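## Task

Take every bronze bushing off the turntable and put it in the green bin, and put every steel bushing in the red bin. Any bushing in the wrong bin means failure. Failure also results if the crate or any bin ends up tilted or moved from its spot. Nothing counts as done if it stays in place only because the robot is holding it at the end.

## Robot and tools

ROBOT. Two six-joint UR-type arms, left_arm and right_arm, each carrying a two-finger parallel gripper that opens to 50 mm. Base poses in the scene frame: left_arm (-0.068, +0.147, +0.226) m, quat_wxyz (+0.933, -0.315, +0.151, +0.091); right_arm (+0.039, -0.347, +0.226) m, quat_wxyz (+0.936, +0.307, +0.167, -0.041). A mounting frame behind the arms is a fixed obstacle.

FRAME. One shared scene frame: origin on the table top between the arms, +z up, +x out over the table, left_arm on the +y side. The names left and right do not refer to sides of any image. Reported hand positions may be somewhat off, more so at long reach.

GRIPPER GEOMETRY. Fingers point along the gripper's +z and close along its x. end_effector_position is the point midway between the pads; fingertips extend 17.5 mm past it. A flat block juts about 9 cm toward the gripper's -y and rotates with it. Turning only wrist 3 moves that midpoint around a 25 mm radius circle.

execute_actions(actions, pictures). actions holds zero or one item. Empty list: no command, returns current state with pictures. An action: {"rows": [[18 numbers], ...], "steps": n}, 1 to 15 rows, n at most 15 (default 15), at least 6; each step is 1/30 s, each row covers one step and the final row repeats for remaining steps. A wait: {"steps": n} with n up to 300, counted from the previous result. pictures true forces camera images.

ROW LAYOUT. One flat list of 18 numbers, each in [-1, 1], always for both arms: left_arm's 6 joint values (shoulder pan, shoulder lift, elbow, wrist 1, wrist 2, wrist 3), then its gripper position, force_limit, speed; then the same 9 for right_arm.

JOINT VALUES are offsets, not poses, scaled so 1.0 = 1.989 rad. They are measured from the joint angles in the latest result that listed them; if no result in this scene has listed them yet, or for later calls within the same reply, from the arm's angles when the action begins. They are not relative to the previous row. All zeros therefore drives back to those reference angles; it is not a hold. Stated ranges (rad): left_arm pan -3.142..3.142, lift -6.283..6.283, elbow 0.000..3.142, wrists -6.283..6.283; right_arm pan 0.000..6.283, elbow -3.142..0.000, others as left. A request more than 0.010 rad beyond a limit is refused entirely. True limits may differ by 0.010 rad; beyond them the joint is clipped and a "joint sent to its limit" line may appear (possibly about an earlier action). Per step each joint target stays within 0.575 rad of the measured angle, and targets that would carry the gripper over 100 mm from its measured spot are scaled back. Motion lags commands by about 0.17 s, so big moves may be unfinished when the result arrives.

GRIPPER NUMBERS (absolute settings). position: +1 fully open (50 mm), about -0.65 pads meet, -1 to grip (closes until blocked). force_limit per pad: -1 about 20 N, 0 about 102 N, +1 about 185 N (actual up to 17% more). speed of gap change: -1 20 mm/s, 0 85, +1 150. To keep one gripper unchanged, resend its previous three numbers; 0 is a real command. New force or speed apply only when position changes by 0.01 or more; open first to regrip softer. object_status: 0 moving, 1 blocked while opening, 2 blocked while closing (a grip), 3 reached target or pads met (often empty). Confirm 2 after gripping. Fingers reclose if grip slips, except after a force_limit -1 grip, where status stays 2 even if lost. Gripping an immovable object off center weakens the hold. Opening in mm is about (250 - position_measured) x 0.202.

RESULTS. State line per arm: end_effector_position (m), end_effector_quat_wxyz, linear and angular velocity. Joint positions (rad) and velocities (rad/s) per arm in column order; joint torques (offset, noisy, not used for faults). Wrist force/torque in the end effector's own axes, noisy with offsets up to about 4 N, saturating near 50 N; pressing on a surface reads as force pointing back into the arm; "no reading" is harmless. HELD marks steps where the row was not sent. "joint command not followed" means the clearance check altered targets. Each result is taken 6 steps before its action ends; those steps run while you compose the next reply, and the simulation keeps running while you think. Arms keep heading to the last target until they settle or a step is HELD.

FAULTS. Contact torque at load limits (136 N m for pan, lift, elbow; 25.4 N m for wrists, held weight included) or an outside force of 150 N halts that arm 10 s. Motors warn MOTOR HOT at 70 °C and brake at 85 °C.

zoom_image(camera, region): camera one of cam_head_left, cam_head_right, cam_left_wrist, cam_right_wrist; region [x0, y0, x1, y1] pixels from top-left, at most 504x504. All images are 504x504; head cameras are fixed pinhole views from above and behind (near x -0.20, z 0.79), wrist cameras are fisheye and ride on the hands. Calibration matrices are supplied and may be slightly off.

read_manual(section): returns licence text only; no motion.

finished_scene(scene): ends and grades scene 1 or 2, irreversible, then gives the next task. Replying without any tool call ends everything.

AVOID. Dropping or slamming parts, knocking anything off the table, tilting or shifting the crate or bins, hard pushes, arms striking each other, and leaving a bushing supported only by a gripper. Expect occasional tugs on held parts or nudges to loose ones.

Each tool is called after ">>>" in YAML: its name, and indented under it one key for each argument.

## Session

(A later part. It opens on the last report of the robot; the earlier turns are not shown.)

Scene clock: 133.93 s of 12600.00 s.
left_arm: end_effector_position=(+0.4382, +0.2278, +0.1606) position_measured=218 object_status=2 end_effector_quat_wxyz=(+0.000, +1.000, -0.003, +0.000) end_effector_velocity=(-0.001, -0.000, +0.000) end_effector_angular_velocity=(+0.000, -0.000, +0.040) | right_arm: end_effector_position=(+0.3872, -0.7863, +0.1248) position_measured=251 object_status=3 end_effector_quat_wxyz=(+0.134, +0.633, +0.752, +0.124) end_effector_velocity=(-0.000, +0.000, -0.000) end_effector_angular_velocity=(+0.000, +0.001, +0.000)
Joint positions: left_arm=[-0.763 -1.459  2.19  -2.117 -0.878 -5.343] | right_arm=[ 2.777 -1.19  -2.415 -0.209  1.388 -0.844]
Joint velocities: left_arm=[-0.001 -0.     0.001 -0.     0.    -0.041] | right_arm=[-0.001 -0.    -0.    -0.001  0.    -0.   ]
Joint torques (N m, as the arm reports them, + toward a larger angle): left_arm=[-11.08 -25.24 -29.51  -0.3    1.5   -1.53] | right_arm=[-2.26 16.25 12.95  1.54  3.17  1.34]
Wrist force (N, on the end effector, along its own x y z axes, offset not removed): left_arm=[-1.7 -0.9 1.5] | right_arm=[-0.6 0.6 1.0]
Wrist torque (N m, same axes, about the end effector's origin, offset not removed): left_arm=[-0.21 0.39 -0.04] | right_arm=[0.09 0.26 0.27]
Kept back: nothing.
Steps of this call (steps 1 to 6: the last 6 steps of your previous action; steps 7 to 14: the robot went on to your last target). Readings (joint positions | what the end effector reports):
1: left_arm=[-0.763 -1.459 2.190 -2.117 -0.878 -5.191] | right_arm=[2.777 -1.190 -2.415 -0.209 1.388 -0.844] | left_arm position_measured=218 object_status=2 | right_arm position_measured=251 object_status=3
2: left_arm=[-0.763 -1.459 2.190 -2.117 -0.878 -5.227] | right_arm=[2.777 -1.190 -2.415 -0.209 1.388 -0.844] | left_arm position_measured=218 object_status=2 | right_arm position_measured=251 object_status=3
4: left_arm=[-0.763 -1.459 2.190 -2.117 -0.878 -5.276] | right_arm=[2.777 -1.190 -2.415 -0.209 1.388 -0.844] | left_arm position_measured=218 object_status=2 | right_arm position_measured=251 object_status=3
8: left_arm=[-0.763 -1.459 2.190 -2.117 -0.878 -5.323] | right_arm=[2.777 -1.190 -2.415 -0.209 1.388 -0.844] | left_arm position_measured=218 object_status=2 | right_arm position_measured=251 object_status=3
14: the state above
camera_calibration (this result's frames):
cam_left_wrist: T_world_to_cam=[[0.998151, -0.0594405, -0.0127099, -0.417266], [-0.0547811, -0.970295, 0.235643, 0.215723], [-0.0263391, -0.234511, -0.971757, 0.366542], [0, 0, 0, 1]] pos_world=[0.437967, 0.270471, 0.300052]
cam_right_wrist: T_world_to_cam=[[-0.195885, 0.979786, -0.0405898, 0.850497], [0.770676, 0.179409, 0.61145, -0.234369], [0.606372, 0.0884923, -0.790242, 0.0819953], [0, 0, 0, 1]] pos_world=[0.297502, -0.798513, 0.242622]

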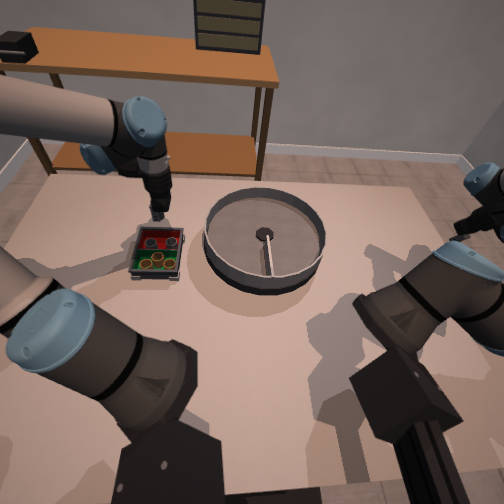

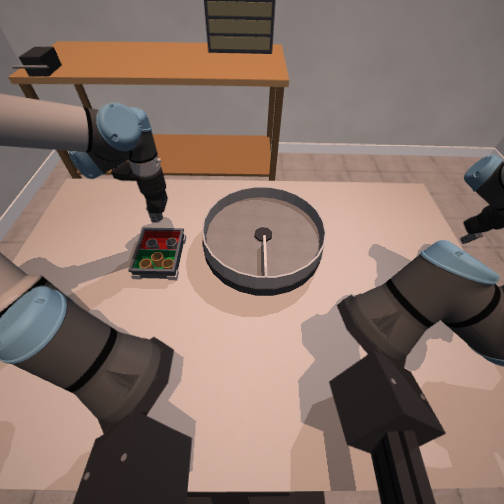

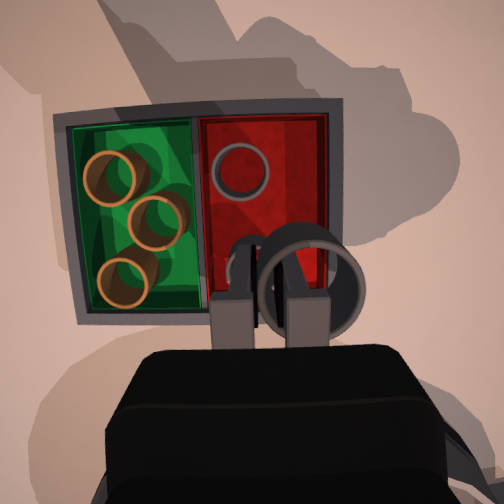

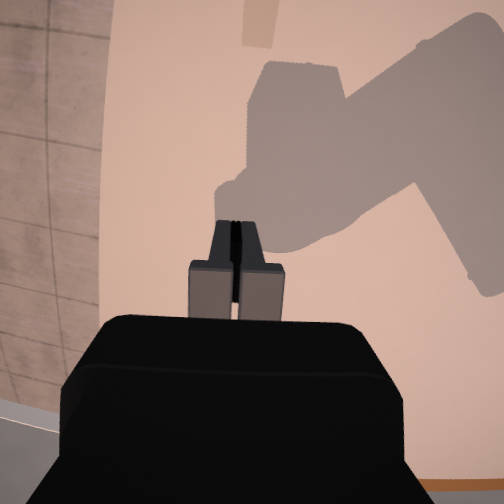

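>>> execute_actions:
  actions:
    - {"rows": [[0.0124,0.0162,0.0053,-0.0318,0.0017,0.013,-1,-0.4,0.3,0,0,0,0,0,0,-1,-1,0],[0.0248,0.0324,0.0105,-0.0636,0.0035,0.029,-1,-0.4,0.3,0,0,0,0,0,0,-1,-1,0],[0.0373,0.0486,0.0158,-0.0953,0.0052,0.045,-1,-0.4,0.3,0,0,0,0,0,0,-1,-1,0],[0.0497,0.0648,0.021,-0.1271,0.007,0.0615,-1,-0.4,0.3,0,0,0,0,0,0,-1,-1,0],[0.0621,0.081,0.0263,-0.1589,0.0087,0.078,-1,-0.4,0.3,0,0,0,0,0,0,-1,-1,0]], "steps": 15}

>>> execute_actions:
  actions:
    - {"steps": 14}
  pictures: true

Scene clock: 134.57 s of 12600.00 s.
left_arm: end_effector_position=(+0.4379, +0.2297, +0.1027) position_measured=218 object_status=2 end_effector_quat_wxyz=(-0.001, +1.000, -0.003, -0.003) end_effector_velocity=(+0.004, +0.010, -0.177) end_effector_angular_velocity=(-0.019, -0.039, +0.034) | right_arm: end_effector_position=(+0.3872, -0.7863, +0.1248) position_measured=251 object_status=3 end_effector_quat_wxyz=(+0.134, +0.633, +0.752, +0.124) end_effector_velocity=(-0.000, +0.000, -0.000) end_effector_angular_velocity=(+0.000, +0.001, +0.000)
Joint positions: left_arm=[-0.675 -1.345  2.228 -2.332 -0.865 -5.235] | right_arm=[ 2.777 -1.19  -2.415 -0.209  1.388 -0.844]
Joint velocities: left_arm=[ 0.277  0.368  0.112 -0.77   0.037  0.363] | right_arm=[ 0.    -0.    -0.001  0.    -0.     0.   ]
Joint torques (N m, as the arm reports them, + toward a larger angle): left_arm=[-14.96 -13.31  -7.77  -5.36   1.67   1.68] | right_arm=[-2.31 16.4  12.58  1.73  3.11  1.43]
Wrist force (N, on the end effector, along its own x y z axes, offset not removed): left_arm=[-0.9 -2.1 4.2] | right_arm=[2.1 -3.0 1.1]
Wrist torque (N m, same axes, about the end effector's origin, offset not removed): left_arm=[-0.29 0.23 -0.01] | right_arm=[-0.46 -0.27 -0.03]
Steps of this call (steps 1 to 10: the robot went on to your last target; steps 11 to 19: the first 9 steps of this action). Readings (joint positions | what the end effector reports):
11: left_arm=[-0.762 -1.459 2.190 -2.117 -0.878 -5.348] | right_arm=[2.777 -1.190 -2.415 -0.209 1.388 -0.844] | left_arm position_measured=218 object_status=2 | right_arm position_measured=251 object_status=3
12: left_arm=[-0.760 -1.456 2.191 -2.121 -0.877 -5.345] | right_arm=[2.777 -1.190 -2.415 -0.209 1.388 -0.844] | left_arm position_measured=218 object_status=2 | right_arm position_measured=251 object_status=3
14: left_arm=[-0.744 -1.435 2.199 -2.156 -0.875 -5.325] | right_arm=[2.777 -1.190 -2.415 -0.209 1.388 -0.844] | left_arm position_measured=218 object_status=2 | right_arm position_measured=251 object_status=3
18: left_arm=[-0.685 -1.359 2.224 -2.302 -0.867 -5.249] | right_arm=[2.777 -1.190 -2.415 -0.209 1.388 -0.844] | left_arm position_measured=218 object_status=2 | right_arm position_measured=251 object_status=3
19: the state above

Scene clock: 135.03 s of 12600.00 s.
left_arm: end_effector_position=(+0.4379, +0.2316, +0.0805) position_measured=218 object_status=2 end_effector_quat_wxyz=(-0.000, +1.000, -0.000, +0.000) end_effector_velocity=(-0.001, +0.001, -0.005) end_effector_angular_velocity=(+0.000, -0.000, +0.001) | right_arm: end_effector_position=(+0.3872, -0.7863, +0.1248) position_measured=251 object_status=3 end_effector_quat_wxyz=(+0.134, +0.633, +0.752, +0.124) end_effector_velocity=(+0.000, +0.000, +0.000) end_effector_angular_velocity=(+0.000, -0.001, +0.001)
Joint positions: left_arm=[-0.64  -1.299  2.242 -2.43  -0.86  -5.189] | right_arm=[ 2.777 -1.19  -2.415 -0.209  1.388 -0.844]
Joint velocities: left_arm=[ 0.008  0.01   0.003 -0.02   0.001  0.01 ] | right_arm=[ 0.001  0.001  0.001 -0.001  0.001 -0.001]
Joint torques (N m, as the arm reports them, + toward a larger angle): left_arm=[-12.63  -8.91  -2.96  -4.3    1.57   1.35] | right_arm=[-1.49 16.36 12.65  1.52  3.23  1.41]
Wrist force (N, on the end effector, along its own x y z axes, offset not removed): left_arm=[-1.2 -1.1 1.6] | right_arm=[0.0 -0.1 1.9]
Wrist torque (N m, same axes, about the end effector's origin, offset not removed): left_arm=[-0.13 0.26 -0.10] | right_arm=[-0.22 0.22 0.06]
Kept back: nothing.
Steps of this call (steps 1 to 6: the last 6 steps of your previous action; steps 7 to 14: the robot went on to your last target). Readings (joint positions | what the end effector reports):
1: left_arm=[-0.667 -1.334 2.231 -2.355 -0.864 -5.224] | right_arm=[2.777 -1.190 -2.415 -0.209 1.388 -0.844] | left_arm position_measured=218 object_status=2 | right_arm position_measured=251 object_status=3
2: left_arm=[-0.660 -1.326 2.234 -2.373 -0.863 -5.216] | right_arm=[2.777 -1.190 -2.415 -0.209 1.388 -0.844] | left_arm position_measured=218 object_status=2 | right_arm position_measured=251 object_status=3
4: left_arm=[-0.652 -1.315 2.237 -2.397 -0.862 -5.205] | right_arm=[2.777 -1.190 -2.415 -0.209 1.388 -0.844] | left_arm position_measured=218 object_status=2 | right_arm position_measured=251 object_status=3
8: left_arm=[-0.644 -1.304 2.241 -2.420 -0.861 -5.194] | right_arm=[2.777 -1.190 -2.415 -0.209 1.388 -0.844] | left_arm position_measured=218 object_status=2 | right_arm position_measured=251 object_status=3
14: the state above
camera_calibration (this result's frames):
cam_left_wrist: T_world_to_cam=[[0.9984, -0.0549886, -0.0131808, -0.418838], [-0.0503699, -0.970781, 0.234623, 0.236498], [-0.0256973, -0.233584, -0.971997, 0.28918], [0, 0, 0, 1]] pos_world=[0.437511, 0.274104, 0.220074]
cam_right_wrist: T_world_to_cam=[[-0.195885, 0.979786, -0.0405897, 0.850497], [0.770676, 0.179409, 0.61145, -0.234369], [0.606372, 0.0884924, -0.790241, 0.0819953], [0, 0, 0, 1]] pos_world=[0.297502, -0.798513, 0.242622]

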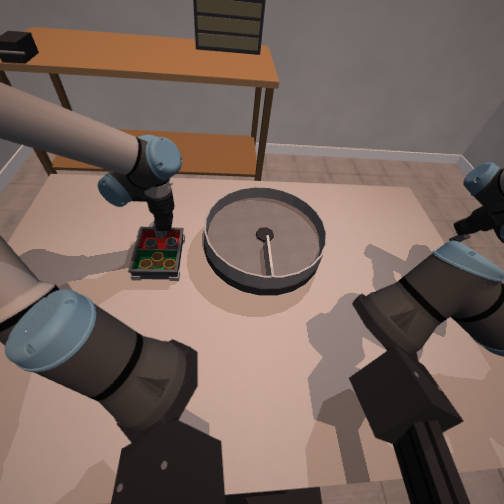

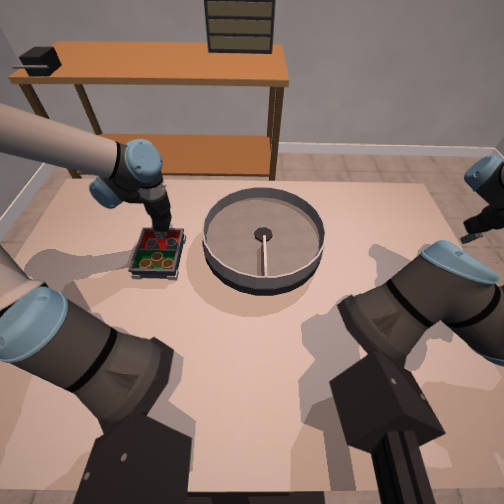

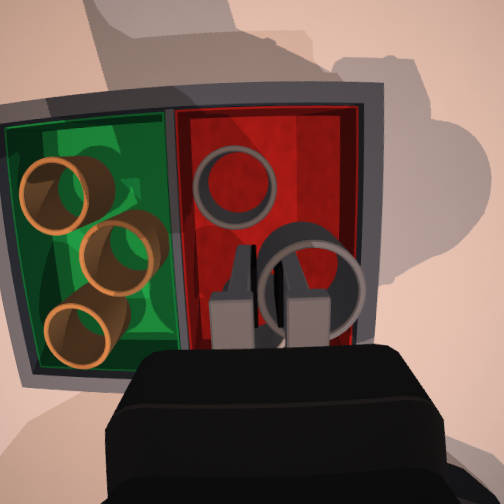

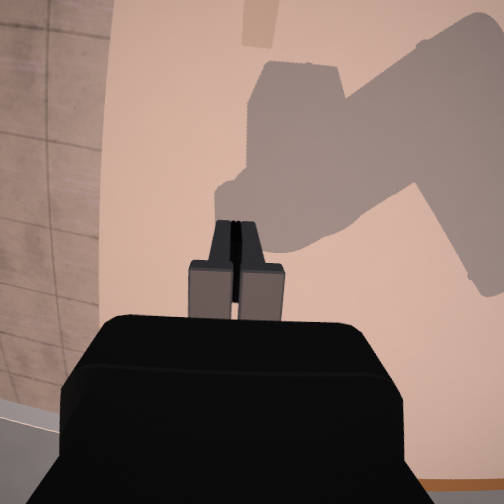

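>>> execute_actions:
  actions:
    - {"rows": [[0.007,0.0119,0.0003,-0.0183,0.0002,0.0092,-1,-0.4,0.3,0,0,0,0,0,0,-1,-1,0],[0.0139,0.0238,0.0006,-0.0367,0.0005,0.0185,-1,-0.4,0.3,0,0,0,0,0,0,-1,-1,0],[0.0209,0.0358,0.0009,-0.055,0.0007,0.0277,-1,-0.4,0.3,0,0,0,0,0,0,-1,-1,0],[0.0278,0.0477,0.0012,-0.0734,0.001,0.037,-1,-0.4,0.3,0,0,0,0,0,0,-1,-1,0],[0.0348,0.0596,0.0015,-0.0917,0.0012,0.0462,-1,-0.4,0.3,0,0,0,0,0,0,-1,-1,0]], "steps": 15}

>>> execute_actions:
  actions:
    - {"steps": 14}
  pictures: true

Scene clock: 135.80 s of 12600.00 s.
left_arm: end_effector_position=(+0.4385, +0.2310, +0.0465) position_measured=218 object_status=2 end_effector_quat_wxyz=(+0.000, +1.000, -0.001, -0.000) end_effector_velocity=(+0.001, -0.001, -0.104) end_effector_angular_velocity=(-0.005, -0.009, +0.009) | right_arm: end_effector_position=(+0.3872, -0.7863, +0.1248) position_measured=251 object_status=3 end_effector_quat_wxyz=(+0.134, +0.633, +0.752, +0.124) end_effector_velocity=(+0.000, +0.000, +0.000) end_effector_angular_velocity=(+0.000, -0.001, +0.001)
Joint positions: left_arm=[-0.59  -1.215  2.244 -2.558 -0.859 -5.123] | right_arm=[ 2.777 -1.19  -2.415 -0.209  1.388 -0.844]
Joint velocities: left_arm=[ 0.15   0.263  0.005 -0.412  0.005  0.198] | right_arm=[ 0.     0.     0.    -0.     0.001 -0.001]
Joint torques (N m, as the arm reports them, + toward a larger angle): left_arm=[-14.17 -14.05  -1.78  -4.9    1.52   1.82] | right_arm=[-2.81 16.33 12.6   1.75  3.16  1.39]
Wrist force (N, on the end effector, along its own x y z axes, offset not removed): left_arm=[-1.4 -2.6 1.9] | right_arm=[5.0 -0.4 -0.3]
Wrist torque (N m, same axes, about the end effector's origin, offset not removed): left_arm=[-0.44 0.32 0.00] | right_arm=[-0.19 -0.75 -0.07]
Steps of this call (steps 1 to 14: the robot went on to your last target; steps 15 to 23: the first 9 steps of this action). Readings (joint positions | what the end effector reports):
15: left_arm=[-0.639 -1.298 2.242 -2.433 -0.860 -5.188] | right_arm=[2.777 -1.190 -2.415 -0.209 1.388 -0.844] | left_arm position_measured=218 object_status=2 | right_arm position_measured=251 object_status=3
16: left_arm=[-0.638 -1.295 2.242 -2.436 -0.860 -5.186] | right_arm=[2.777 -1.190 -2.415 -0.209 1.388 -0.844] | left_arm position_measured=218 object_status=2 | right_arm position_measured=251 object_status=3
18: left_arm=[-0.628 -1.280 2.243 -2.458 -0.860 -5.174] | right_arm=[2.777 -1.190 -2.415 -0.209 1.388 -0.844] | left_arm position_measured=218 object_status=2 | right_arm position_measured=251 object_status=3
22: left_arm=[-0.596 -1.225 2.244 -2.543 -0.859 -5.131] | right_arm=[2.777 -1.190 -2.415 -0.209 1.388 -0.844] | left_arm position_measured=218 object_status=2 | right_arm position_measured=251 object_status=3
23: the state above

Scene clock: 136.27 s of 12600.00 s.
left_arm: end_effector_position=(+0.4384, +0.2309, +0.0334) position_measured=218 object_status=2 end_effector_quat_wxyz=(+0.000, +1.000, -0.000, +0.000) end_effector_velocity=(-0.001, -0.000, -0.003) end_effector_angular_velocity=(+0.000, +0.000, -0.002) | right_arm: end_effector_position=(+0.3872, -0.7863, +0.1248) position_measured=251 object_status=3 end_effector_quat_wxyz=(+0.134, +0.633, +0.752, +0.124) end_effector_velocity=(-0.000, -0.001, +0.000) end_effector_angular_velocity=(-0.001, +0.000, -0.002)
Joint positions: left_arm=[-0.571 -1.181  2.245 -2.611 -0.858 -5.098] | right_arm=[ 2.777 -1.19  -2.415 -0.209  1.388 -0.844]
Joint velocities: left_arm=[ 0.004  0.007  0.001 -0.011  0.     0.006] | right_arm=[-0.002  0.     0.001 -0.     0.     0.   ]
Joint torques (N m, as the arm reports them, + toward a larger angle): left_arm=[-15.06 -12.76  -0.15  -4.32   1.62   1.63] | right_arm=[-1.71 16.57 13.38  1.62  3.14  1.52]
Wrist force (N, on the end effector, along its own x y z axes, offset not removed): left_arm=[-2.2 -1.1 1.3] | right_arm=[1.4 2.6 0.4]
Wrist torque (N m, same axes, about the end effector's origin, offset not removed): left_arm=[-0.21 0.44 -0.05] | right_arm=[0.28 -0.12 0.20]
Kept back: nothing.
Steps of this call (steps 1 to 6: the last 6 steps of your previous action; steps 7 to 14: the robot went on to your last target). Readings (joint positions | what the end effector reports):
1: left_arm=[-0.586 -1.207 2.244 -2.571 -0.859 -5.117] | right_arm=[2.777 -1.190 -2.415 -0.209 1.388 -0.844] | left_arm position_measured=218 object_status=2 | right_arm position_measured=251 object_status=3
2: left_arm=[-0.582 -1.201 2.245 -2.580 -0.858 -5.113] | right_arm=[2.777 -1.190 -2.415 -0.209 1.388 -0.844] | left_arm position_measured=218 object_status=2 | right_arm position_measured=251 object_status=3
4: left_arm=[-0.578 -1.193 2.245 -2.593 -0.858 -5.106] | right_arm=[2.777 -1.190 -2.415 -0.209 1.388 -0.844] | left_arm position_measured=218 object_status=2 | right_arm position_measured=251 object_status=3
8: left_arm=[-0.573 -1.185 2.245 -2.606 -0.858 -5.100] | right_arm=[2.777 -1.190 -2.415 -0.209 1.388 -0.844] | left_arm position_measured=218 object_status=2 | right_arm position_measured=251 object_status=3
14: the state above
camera_calibration (this result's frames):
cam_left_wrist: T_world_to_cam=[[0.998413, -0.0548432, -0.0128256, -0.420069], [-0.0502723, -0.970421, 0.236127, 0.24678], [-0.0253962, -0.235108, -0.971637, 0.243468], [0, 0, 0, 1]] pos_world=[0.437992, 0.273684, 0.172904]
cam_right_wrist: T_world_to_cam=[[-0.195885, 0.979786, -0.0405899, 0.850497], [0.770676, 0.179409, 0.61145, -0.234369], [0.606373, 0.0884922, -0.790241, 0.0819952], [0, 0, 0, 1]] pos_world=[0.297502, -0.798514, 0.242622]

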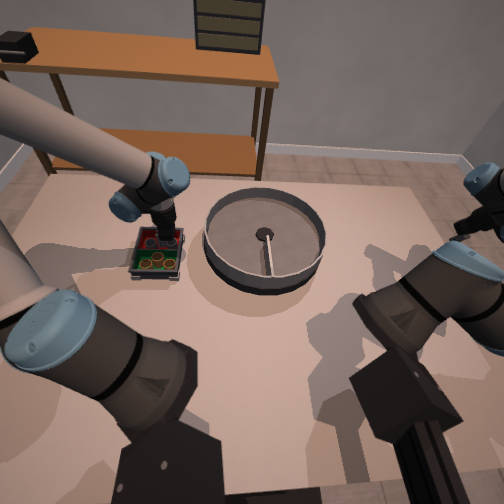

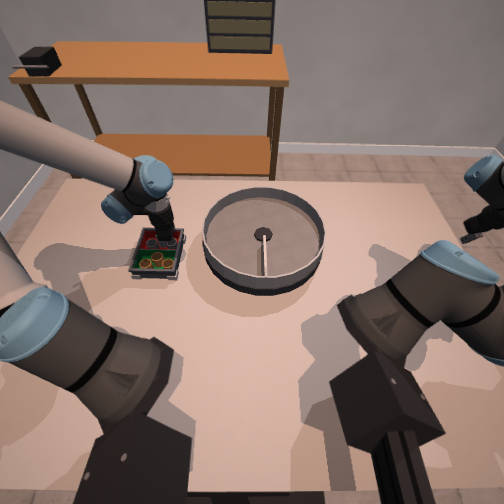

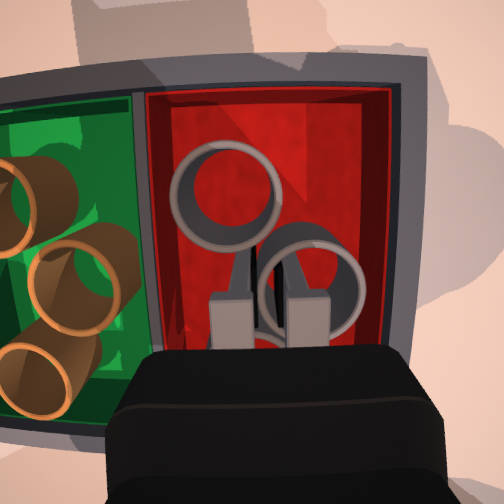

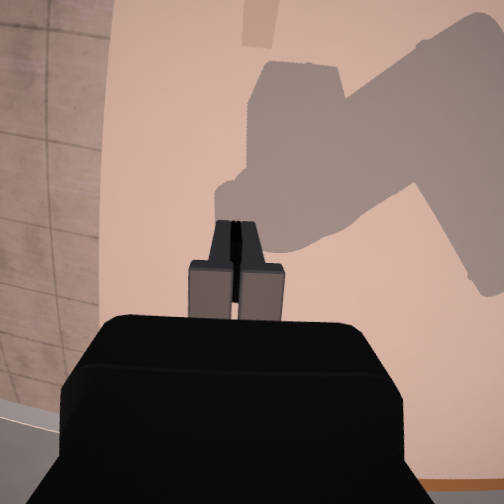

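Release.

>>> execute_actions:
  actions:
    - {"rows": [[0.0002,0.0003,0,-0.0007,0,0.0004,-0.2,-0.4,0.3,0,0,0,0,0,0,-1,-1,0]], "steps": 12}

>>> execute_actions:
  actions:
    - {"steps": 7}

Scene clock: 136.70 s of 12600.00 s.
left_arm: end_effector_position=(+0.4384, +0.2309, +0.0331) position_measured=182 object_status=0 end_effector_quat_wxyz=(+0.000, +1.000, -0.000, +0.000) end_effector_velocity=(-0.000, -0.001, +0.000) end_effector_angular_velocity=(-0.000, -0.001, -0.001) | right_arm: end_effector_position=(+0.3872, -0.7863, +0.1248) position_measured=251 object_status=3 end_effector_quat_wxyz=(+0.134, +0.633, +0.752, +0.124) end_effector_velocity=(-0.000, -0.000, +0.000) end_effector_angular_velocity=(-0.001, +0.000, +0.000)
Joint positions: left_arm=[-0.571 -1.181  2.245 -2.612 -0.858 -5.097] | right_arm=[ 2.777 -1.19  -2.415 -0.209  1.388 -0.844]
Joint velocities: left_arm=[-0.001  0.001  0.001 -0.001  0.     0.   ] | right_arm=[ 0.     0.001 -0.    -0.001 -0.001 -0.001]
Joint torques (N m, as the arm reports them, + toward a larger angle): left_arm=[-17.41 -24.59  -2.73  -4.03   1.49   1.52] | right_arm=[-2.11 16.39 12.79  1.71  3.1   1.52]
Wrist force (N, on the end effector, along its own x y z axes, offset not removed): left_arm=[-1.3 -1.5 -0.1] | right_arm=[-2.0 0.5 0.1]
Wrist torque (N m, same axes, about the end effector's origin, offset not removed): left_arm=[-0.26 0.29 -0.07] | right_arm=[0.11 0.40 0.14]
Steps of this call (steps 1 to 7: the robot went on to your last target; steps 8 to 13: the first 6 steps of this action). Readings (joint positions | what the end effector reports):
8: left_arm=[-0.571 -1.181 2.245 -2.612 -0.858 -5.097] | right_arm=[2.777 -1.190 -2.415 -0.209 1.388 -0.844] | left_arm position_measured=213 object_status=0 | right_arm position_measured=251 object_status=3
9: left_arm=[-0.571 -1.181 2.245 -2.612 -0.858 -5.097] | right_arm=[2.777 -1.190 -2.415 -0.209 1.388 -0.844] | left_arm position_measured=196 object_status=0 | right_arm position_measured=251 object_status=3
11: left_arm=[-0.571 -1.181 2.245 -2.612 -0.858 -5.097] | right_arm=[2.777 -1.190 -2.415 -0.209 1.388 -0.844] | left_arm position_measured=182 object_status=0 | right_arm position_measured=251 object_status=3
13: the state above

Scene clock: 136.93 s of 12600.00 s.
left_arm: end_effector_position=(+0.4385, +0.2310, +0.0332) position_measured=182 object_status=3 end_effector_quat_wxyz=(+0.000, +1.000, -0.000, +0.001) end_effector_velocity=(-0.000, +0.000, +0.000) end_effector_angular_velocity=(-0.000, -0.000, +0.001) | right_arm: end_effector_position=(+0.3872, -0.7863, +0.1248) position_measured=251 object_status=3 end_effector_quat_wxyz=(+0.134, +0.633, +0.752, +0.124) end_effector_velocity=(+0.000, -0.001, +0.000) end_effector_angular_velocity=(-0.001, -0.000, -0.000)
Joint positions: left_arm=[-0.571 -1.181  2.245 -2.612 -0.858 -5.097] | right_arm=[ 2.777 -1.19  -2.415 -0.209  1.388 -0.844]
Joint velocities: left_arm=[ 0.    -0.001  0.     0.    -0.    -0.001] | right_arm=[ 0.    -0.     0.001  0.001 -0.001 -0.   ]
Joint torques (N m, as the arm reports them, + toward a larger angle): left_arm=[-22.64 -32.52  -4.22  -4.27   0.98   1.44] | right_arm=[-2.14 15.58 12.92  1.7   3.16  1.34]
Wrist force (N, on the end effector, along its own x y z axes, offset not removed): left_arm=[-2.5 -1.4 0.3] | right_arm=[-0.5 2.0 1.1]
Wrist torque (N m, same axes, about the end effector's origin, offset not removed): left_arm=[-0.27 0.53 0.03] | right_arm=[0.36 0.21 -0.23]
Kept back: nothing.
Steps of this call (steps 1 to 6: the last 6 steps of your previous action; step 7: the robot went on to your last target). Readings (joint positions | what the end effector reports):
1: left_arm=[-0.571 -1.181 2.245 -2.612 -0.858 -5.097] | right_arm=[2.777 -1.190 -2.415 -0.209 1.388 -0.844] | left_arm position_measured=182 object_status=0 | right_arm position_measured=251 object_status=3
2: left_arm=[-0.571 -1.181 2.245 -2.612 -0.858 -5.097] | right_arm=[2.777 -1.190 -2.415 -0.209 1.388 -0.844] | left_arm position_measured=182 object_status=0 | right_arm position_measured=251 object_status=3
4: left_arm=[-0.571 -1.181 2.245 -2.612 -0.858 -5.097] | right_arm=[2.777 -1.190 -2.415 -0.209 1.388 -0.844] | left_arm position_measured=182 object_status=0 | right_arm position_measured=251 object_status=3
7: the state above

>>> execute_actions:
  actions:
    - {"rows": [[-0.0058,-0.0099,-0.0002,0.015,-0.0003,-0.0076,-0.2,-0.4,0.3,0,0,0,0,0,0,-1,-1,0],[-0.0115,-0.0197,-0.0004,0.0301,-0.0005,-0.0152,-0.2,-0.4,0.3,0,0,0,0,0,0,-1,-1,0],[-0.0173,-0.0296,-0.0007,0.0451,-0.0008,-0.0228,-0.2,-0.4,0.3,0,0,0,0,0,0,-1,-1,0],[-0.0231,-0.0394,-0.0009,0.0601,-0.001,-0.0304,-0.2,-0.4,0.3,0,0,0,0,0,0,-1,-1,0],[-0.0288,-0.0493,-0.0011,0.0752,-0.0013,-0.038,-0.2,-0.4,0.3,0,0,0,0,0,0,-1,-1,0],[-0.0346,-0.0591,-0.0013,0.0902,-0.0015,-0.0456,-0.2,-0.4,0.3,0,0,0,0,0,0,-1,-1,0],[-0.047,-0.0752,-0.0065,0.122,-0.0032,-0.0617,-0.2,-0.4,0.3,0,0,0,0,0,0,-1,-1,0],[-0.0594,-0.0913,-0.0117,0.1539,-0.005,-0.0778,-0.2,-0.4,0.3,0,0,0,0,0,0,-1,-1,0],[-0.0717,-0.1074,-0.0168,0.1857,-0.0067,-0.094,-0.2,-0.4,0.3,0,0,0,0,0,0,-1,-1,0],[-0.0841,-0.1235,-0.022,0.2176,-0.0085,-0.1101,-0.2,-0.4,0.3,0,0,0,0,0,0,-1,-1,0],[-0.0965,-0.1396,-0.0272,0.2494,-0.0102,-0.1262,-0.2,-0.4,0.3,0,0,0,0,0,0,-1,-1,0]], "steps": 15}

>>> execute_actions:
  actions:
    - {"steps": 20}
  pictures: true

Scene clock: 138.43 s of 12600.00 s.
left_arm: end_effector_position=(+0.4413, +0.2292, +0.0705) position_measured=182 object_status=3 end_effector_quat_wxyz=(+0.002, +1.000, +0.001, +0.003) end_effector_velocity=(+0.037, -0.027, +0.279) end_effector_angular_velocity=(-0.049, -0.058, +0.045) | right_arm: end_effector_position=(+0.3872, -0.7863, +0.1248) position_measured=251 object_status=3 end_effector_quat_wxyz=(+0.134, +0.633, +0.752, +0.124) end_effector_velocity=(-0.000, -0.001, -0.000) end_effector_angular_velocity=(-0.001, +0.002, +0.000)
Joint positions: left_arm=[-0.626 -1.269  2.239 -2.478 -0.862 -5.168] | right_arm=[ 2.777 -1.19  -2.415 -0.209  1.388 -0.844]
Joint velocities: left_arm=[-0.412 -0.601 -0.115  0.972 -0.044 -0.524] | right_arm=[-0.001 -0.001  0.001 -0.    -0.001 -0.001]
Joint torques (N m, as the arm reports them, + toward a larger angle): left_arm=[-43.19 -45.61 -30.89   2.8   -2.26  -3.4 ] | right_arm=[-2.38 16.54 12.63  1.69  3.18  1.33]
Wrist force (N, on the end effector, along its own x y z axes, offset not removed): left_arm=[-1.8 -1.7 2.4] | right_arm=[-1.5 -2.1 0.0]
Wrist torque (N m, same axes, about the end effector's origin, offset not removed): left_arm=[-0.28 0.34 -0.04] | right_arm=[-0.40 0.55 0.14]
Steps of this call (steps 1 to 15: the robot went on to your last target; steps 16 to 36: nothing new was sent; steps 37 to 45: the first 9 steps of this action). Readings (joint positions | what the end effector reports):
37: left_arm=[-0.571 -1.181 2.245 -2.612 -0.858 -5.097] | right_arm=[2.777 -1.190 -2.415 -0.209 1.388 -0.844] | left_arm position_measured=182 object_status=3 | right_arm position_measured=251 object_status=3
38: left_arm=[-0.572 -1.183 2.245 -2.610 -0.858 -5.098] | right_arm=[2.777 -1.190 -2.415 -0.209 1.388 -0.844] | left_arm position_measured=182 object_status=3 | right_arm position_measured=251 object_status=3
40: left_arm=[-0.580 -1.196 2.245 -2.590 -0.858 -5.109] | right_arm=[2.777 -1.190 -2.415 -0.209 1.388 -0.844] | left_arm position_measured=182 object_status=3 | right_arm position_measured=251 object_status=3
44: left_arm=[-0.613 -1.250 2.242 -2.509 -0.860 -5.151] | right_arm=[2.777 -1.190 -2.415 -0.209 1.388 -0.844] | left_arm position_measured=182 object_status=3 | right_arm position_measured=251 object_status=3
45: the state above

Scene clock: 139.10 s of 12600.00 s.
left_arm: end_effector_position=(+0.4376, +0.2274, +0.1595) position_measured=182 object_status=3 end_effector_quat_wxyz=(+0.000, +1.000, -0.001, -0.000) end_effector_velocity=(-0.001, +0.000, +0.006) end_effector_angular_velocity=(+0.001, +0.001, -0.001) | right_arm: end_effector_position=(+0.3872, -0.7863, +0.1248) position_measured=251 object_status=3 end_effector_quat_wxyz=(+0.134, +0.633, +0.752, +0.124) end_effector_velocity=(+0.000, +0.001, -0.000) end_effector_angular_velocity=(+0.000, -0.000, +0.001)
Joint positions: left_arm=[-0.762 -1.457  2.191 -2.119 -0.878 -5.346] | right_arm=[ 2.777 -1.19  -2.415 -0.209  1.388 -0.844]
Joint velocities: left_arm=[-0.009 -0.012 -0.004  0.024 -0.001 -0.011] | right_arm=[ 0.001  0.    -0.001  0.    -0.    -0.   ]
Joint torques (N m, as the arm reports them, + toward a larger angle): left_arm=[-27.75 -24.89 -27.88  -0.07  -2.08  -1.21] | right_arm=[-1.27 16.29 12.59  1.69  3.26  1.43]
Wrist force (N, on the end effector, along its own x y z axes, offset not removed): left_arm=[-1.3 -2.6 -0.3] | right_arm=[2.6 -0.2 -1.5]
Wrist torque (N m, same axes, about the end effector's origin, offset not removed): left_arm=[-0.45 0.31 -0.07] | right_arm=[0.07 -0.37 0.04]
Kept back: nothing.
Steps of this call (steps 1 to 6: the last 6 steps of your previous action; steps 7 to 20: the robot went on to your last target). Readings (joint positions | what the end effector reports):
1: left_arm=[-0.641 -1.291 2.235 -2.442 -0.863 -5.187] | right_arm=[2.777 -1.190 -2.415 -0.209 1.388 -0.844] | left_arm position_measured=182 object_status=3 | right_arm position_measured=251 object_status=3
2: left_arm=[-0.658 -1.315 2.229 -2.401 -0.865 -5.210] | right_arm=[2.777 -1.190 -2.415 -0.209 1.388 -0.844] | left_arm position_measured=182 object_status=3 | right_arm position_measured=251 object_status=3
4: left_arm=[-0.695 -1.365 2.215 -2.307 -0.870 -5.258] | right_arm=[2.777 -1.190 -2.415 -0.209 1.388 -0.844] | left_arm position_measured=182 object_status=3 | right_arm position_measured=251 object_status=3
8: left_arm=[-0.739 -1.425 2.200 -2.185 -0.875 -5.316] | right_arm=[2.777 -1.190 -2.415 -0.209 1.388 -0.844] | left_arm position_measured=182 object_status=3 | right_arm position_measured=251 object_status=3
20: the state above
camera_calibration (this result's frames):
cam_left_wrist: T_world_to_cam=[[0.998369, -0.0553749, -0.0138673, -0.417552], [-0.0505536, -0.970491, 0.235778, 0.213742], [-0.0265143, -0.234692, -0.971708, 0.365513], [0, 0, 0, 1]] pos_world=[0.437368, 0.270096, 0.298986]
cam_right_wrist: T_world_to_cam=[[-0.195885, 0.979786, -0.0405898, 0.850497], [0.770676, 0.179409, 0.61145, -0.234369], [0.606372, 0.0884924, -0.790241, 0.0819953], [0, 0, 0, 1]] pos_world=[0.297502, -0.798513, 0.242622]

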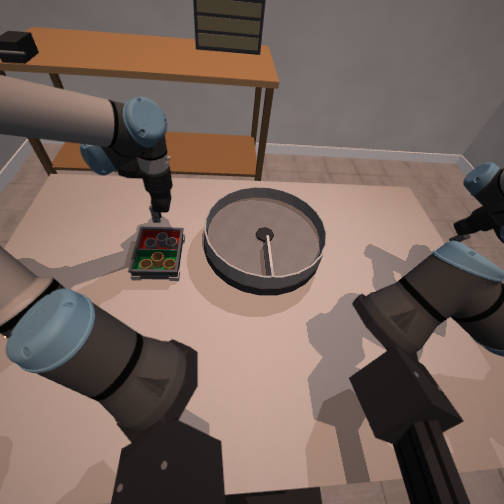

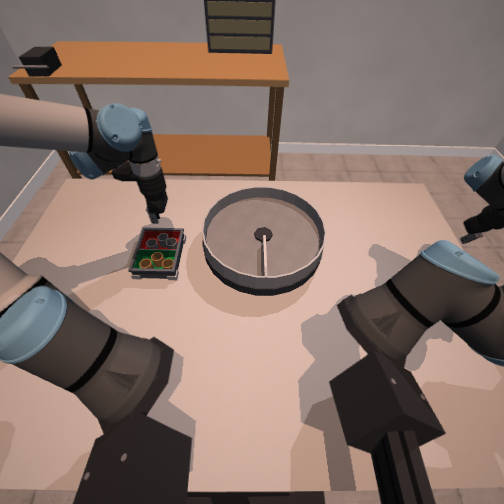

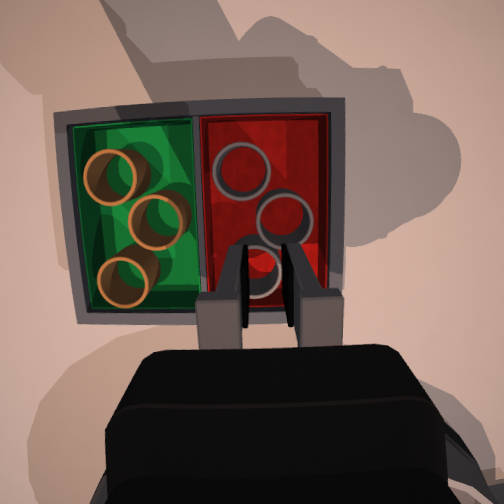

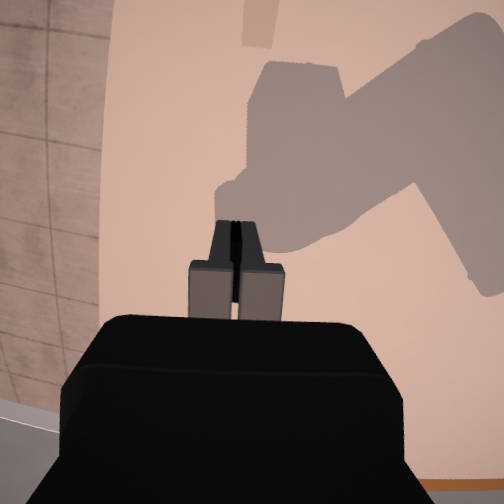

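>>> zoom_image:
  camera: "cam_head_right"
  region: [120, 176, 340, 300]

Region (120, 176, 340, 300) of cam_head_right's 504x504 image, scaled by 2.291, with more detail than that image has; it fills the top 284 rows of this view, and the rest is white.

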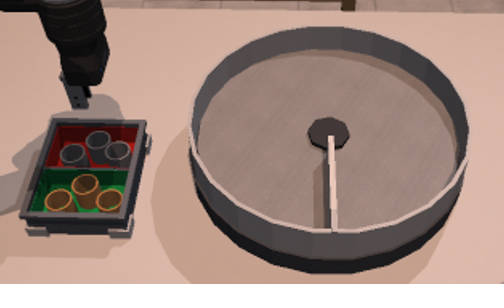

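>>> finished_scene:
  scene: 1

The scene is finished: the task was done.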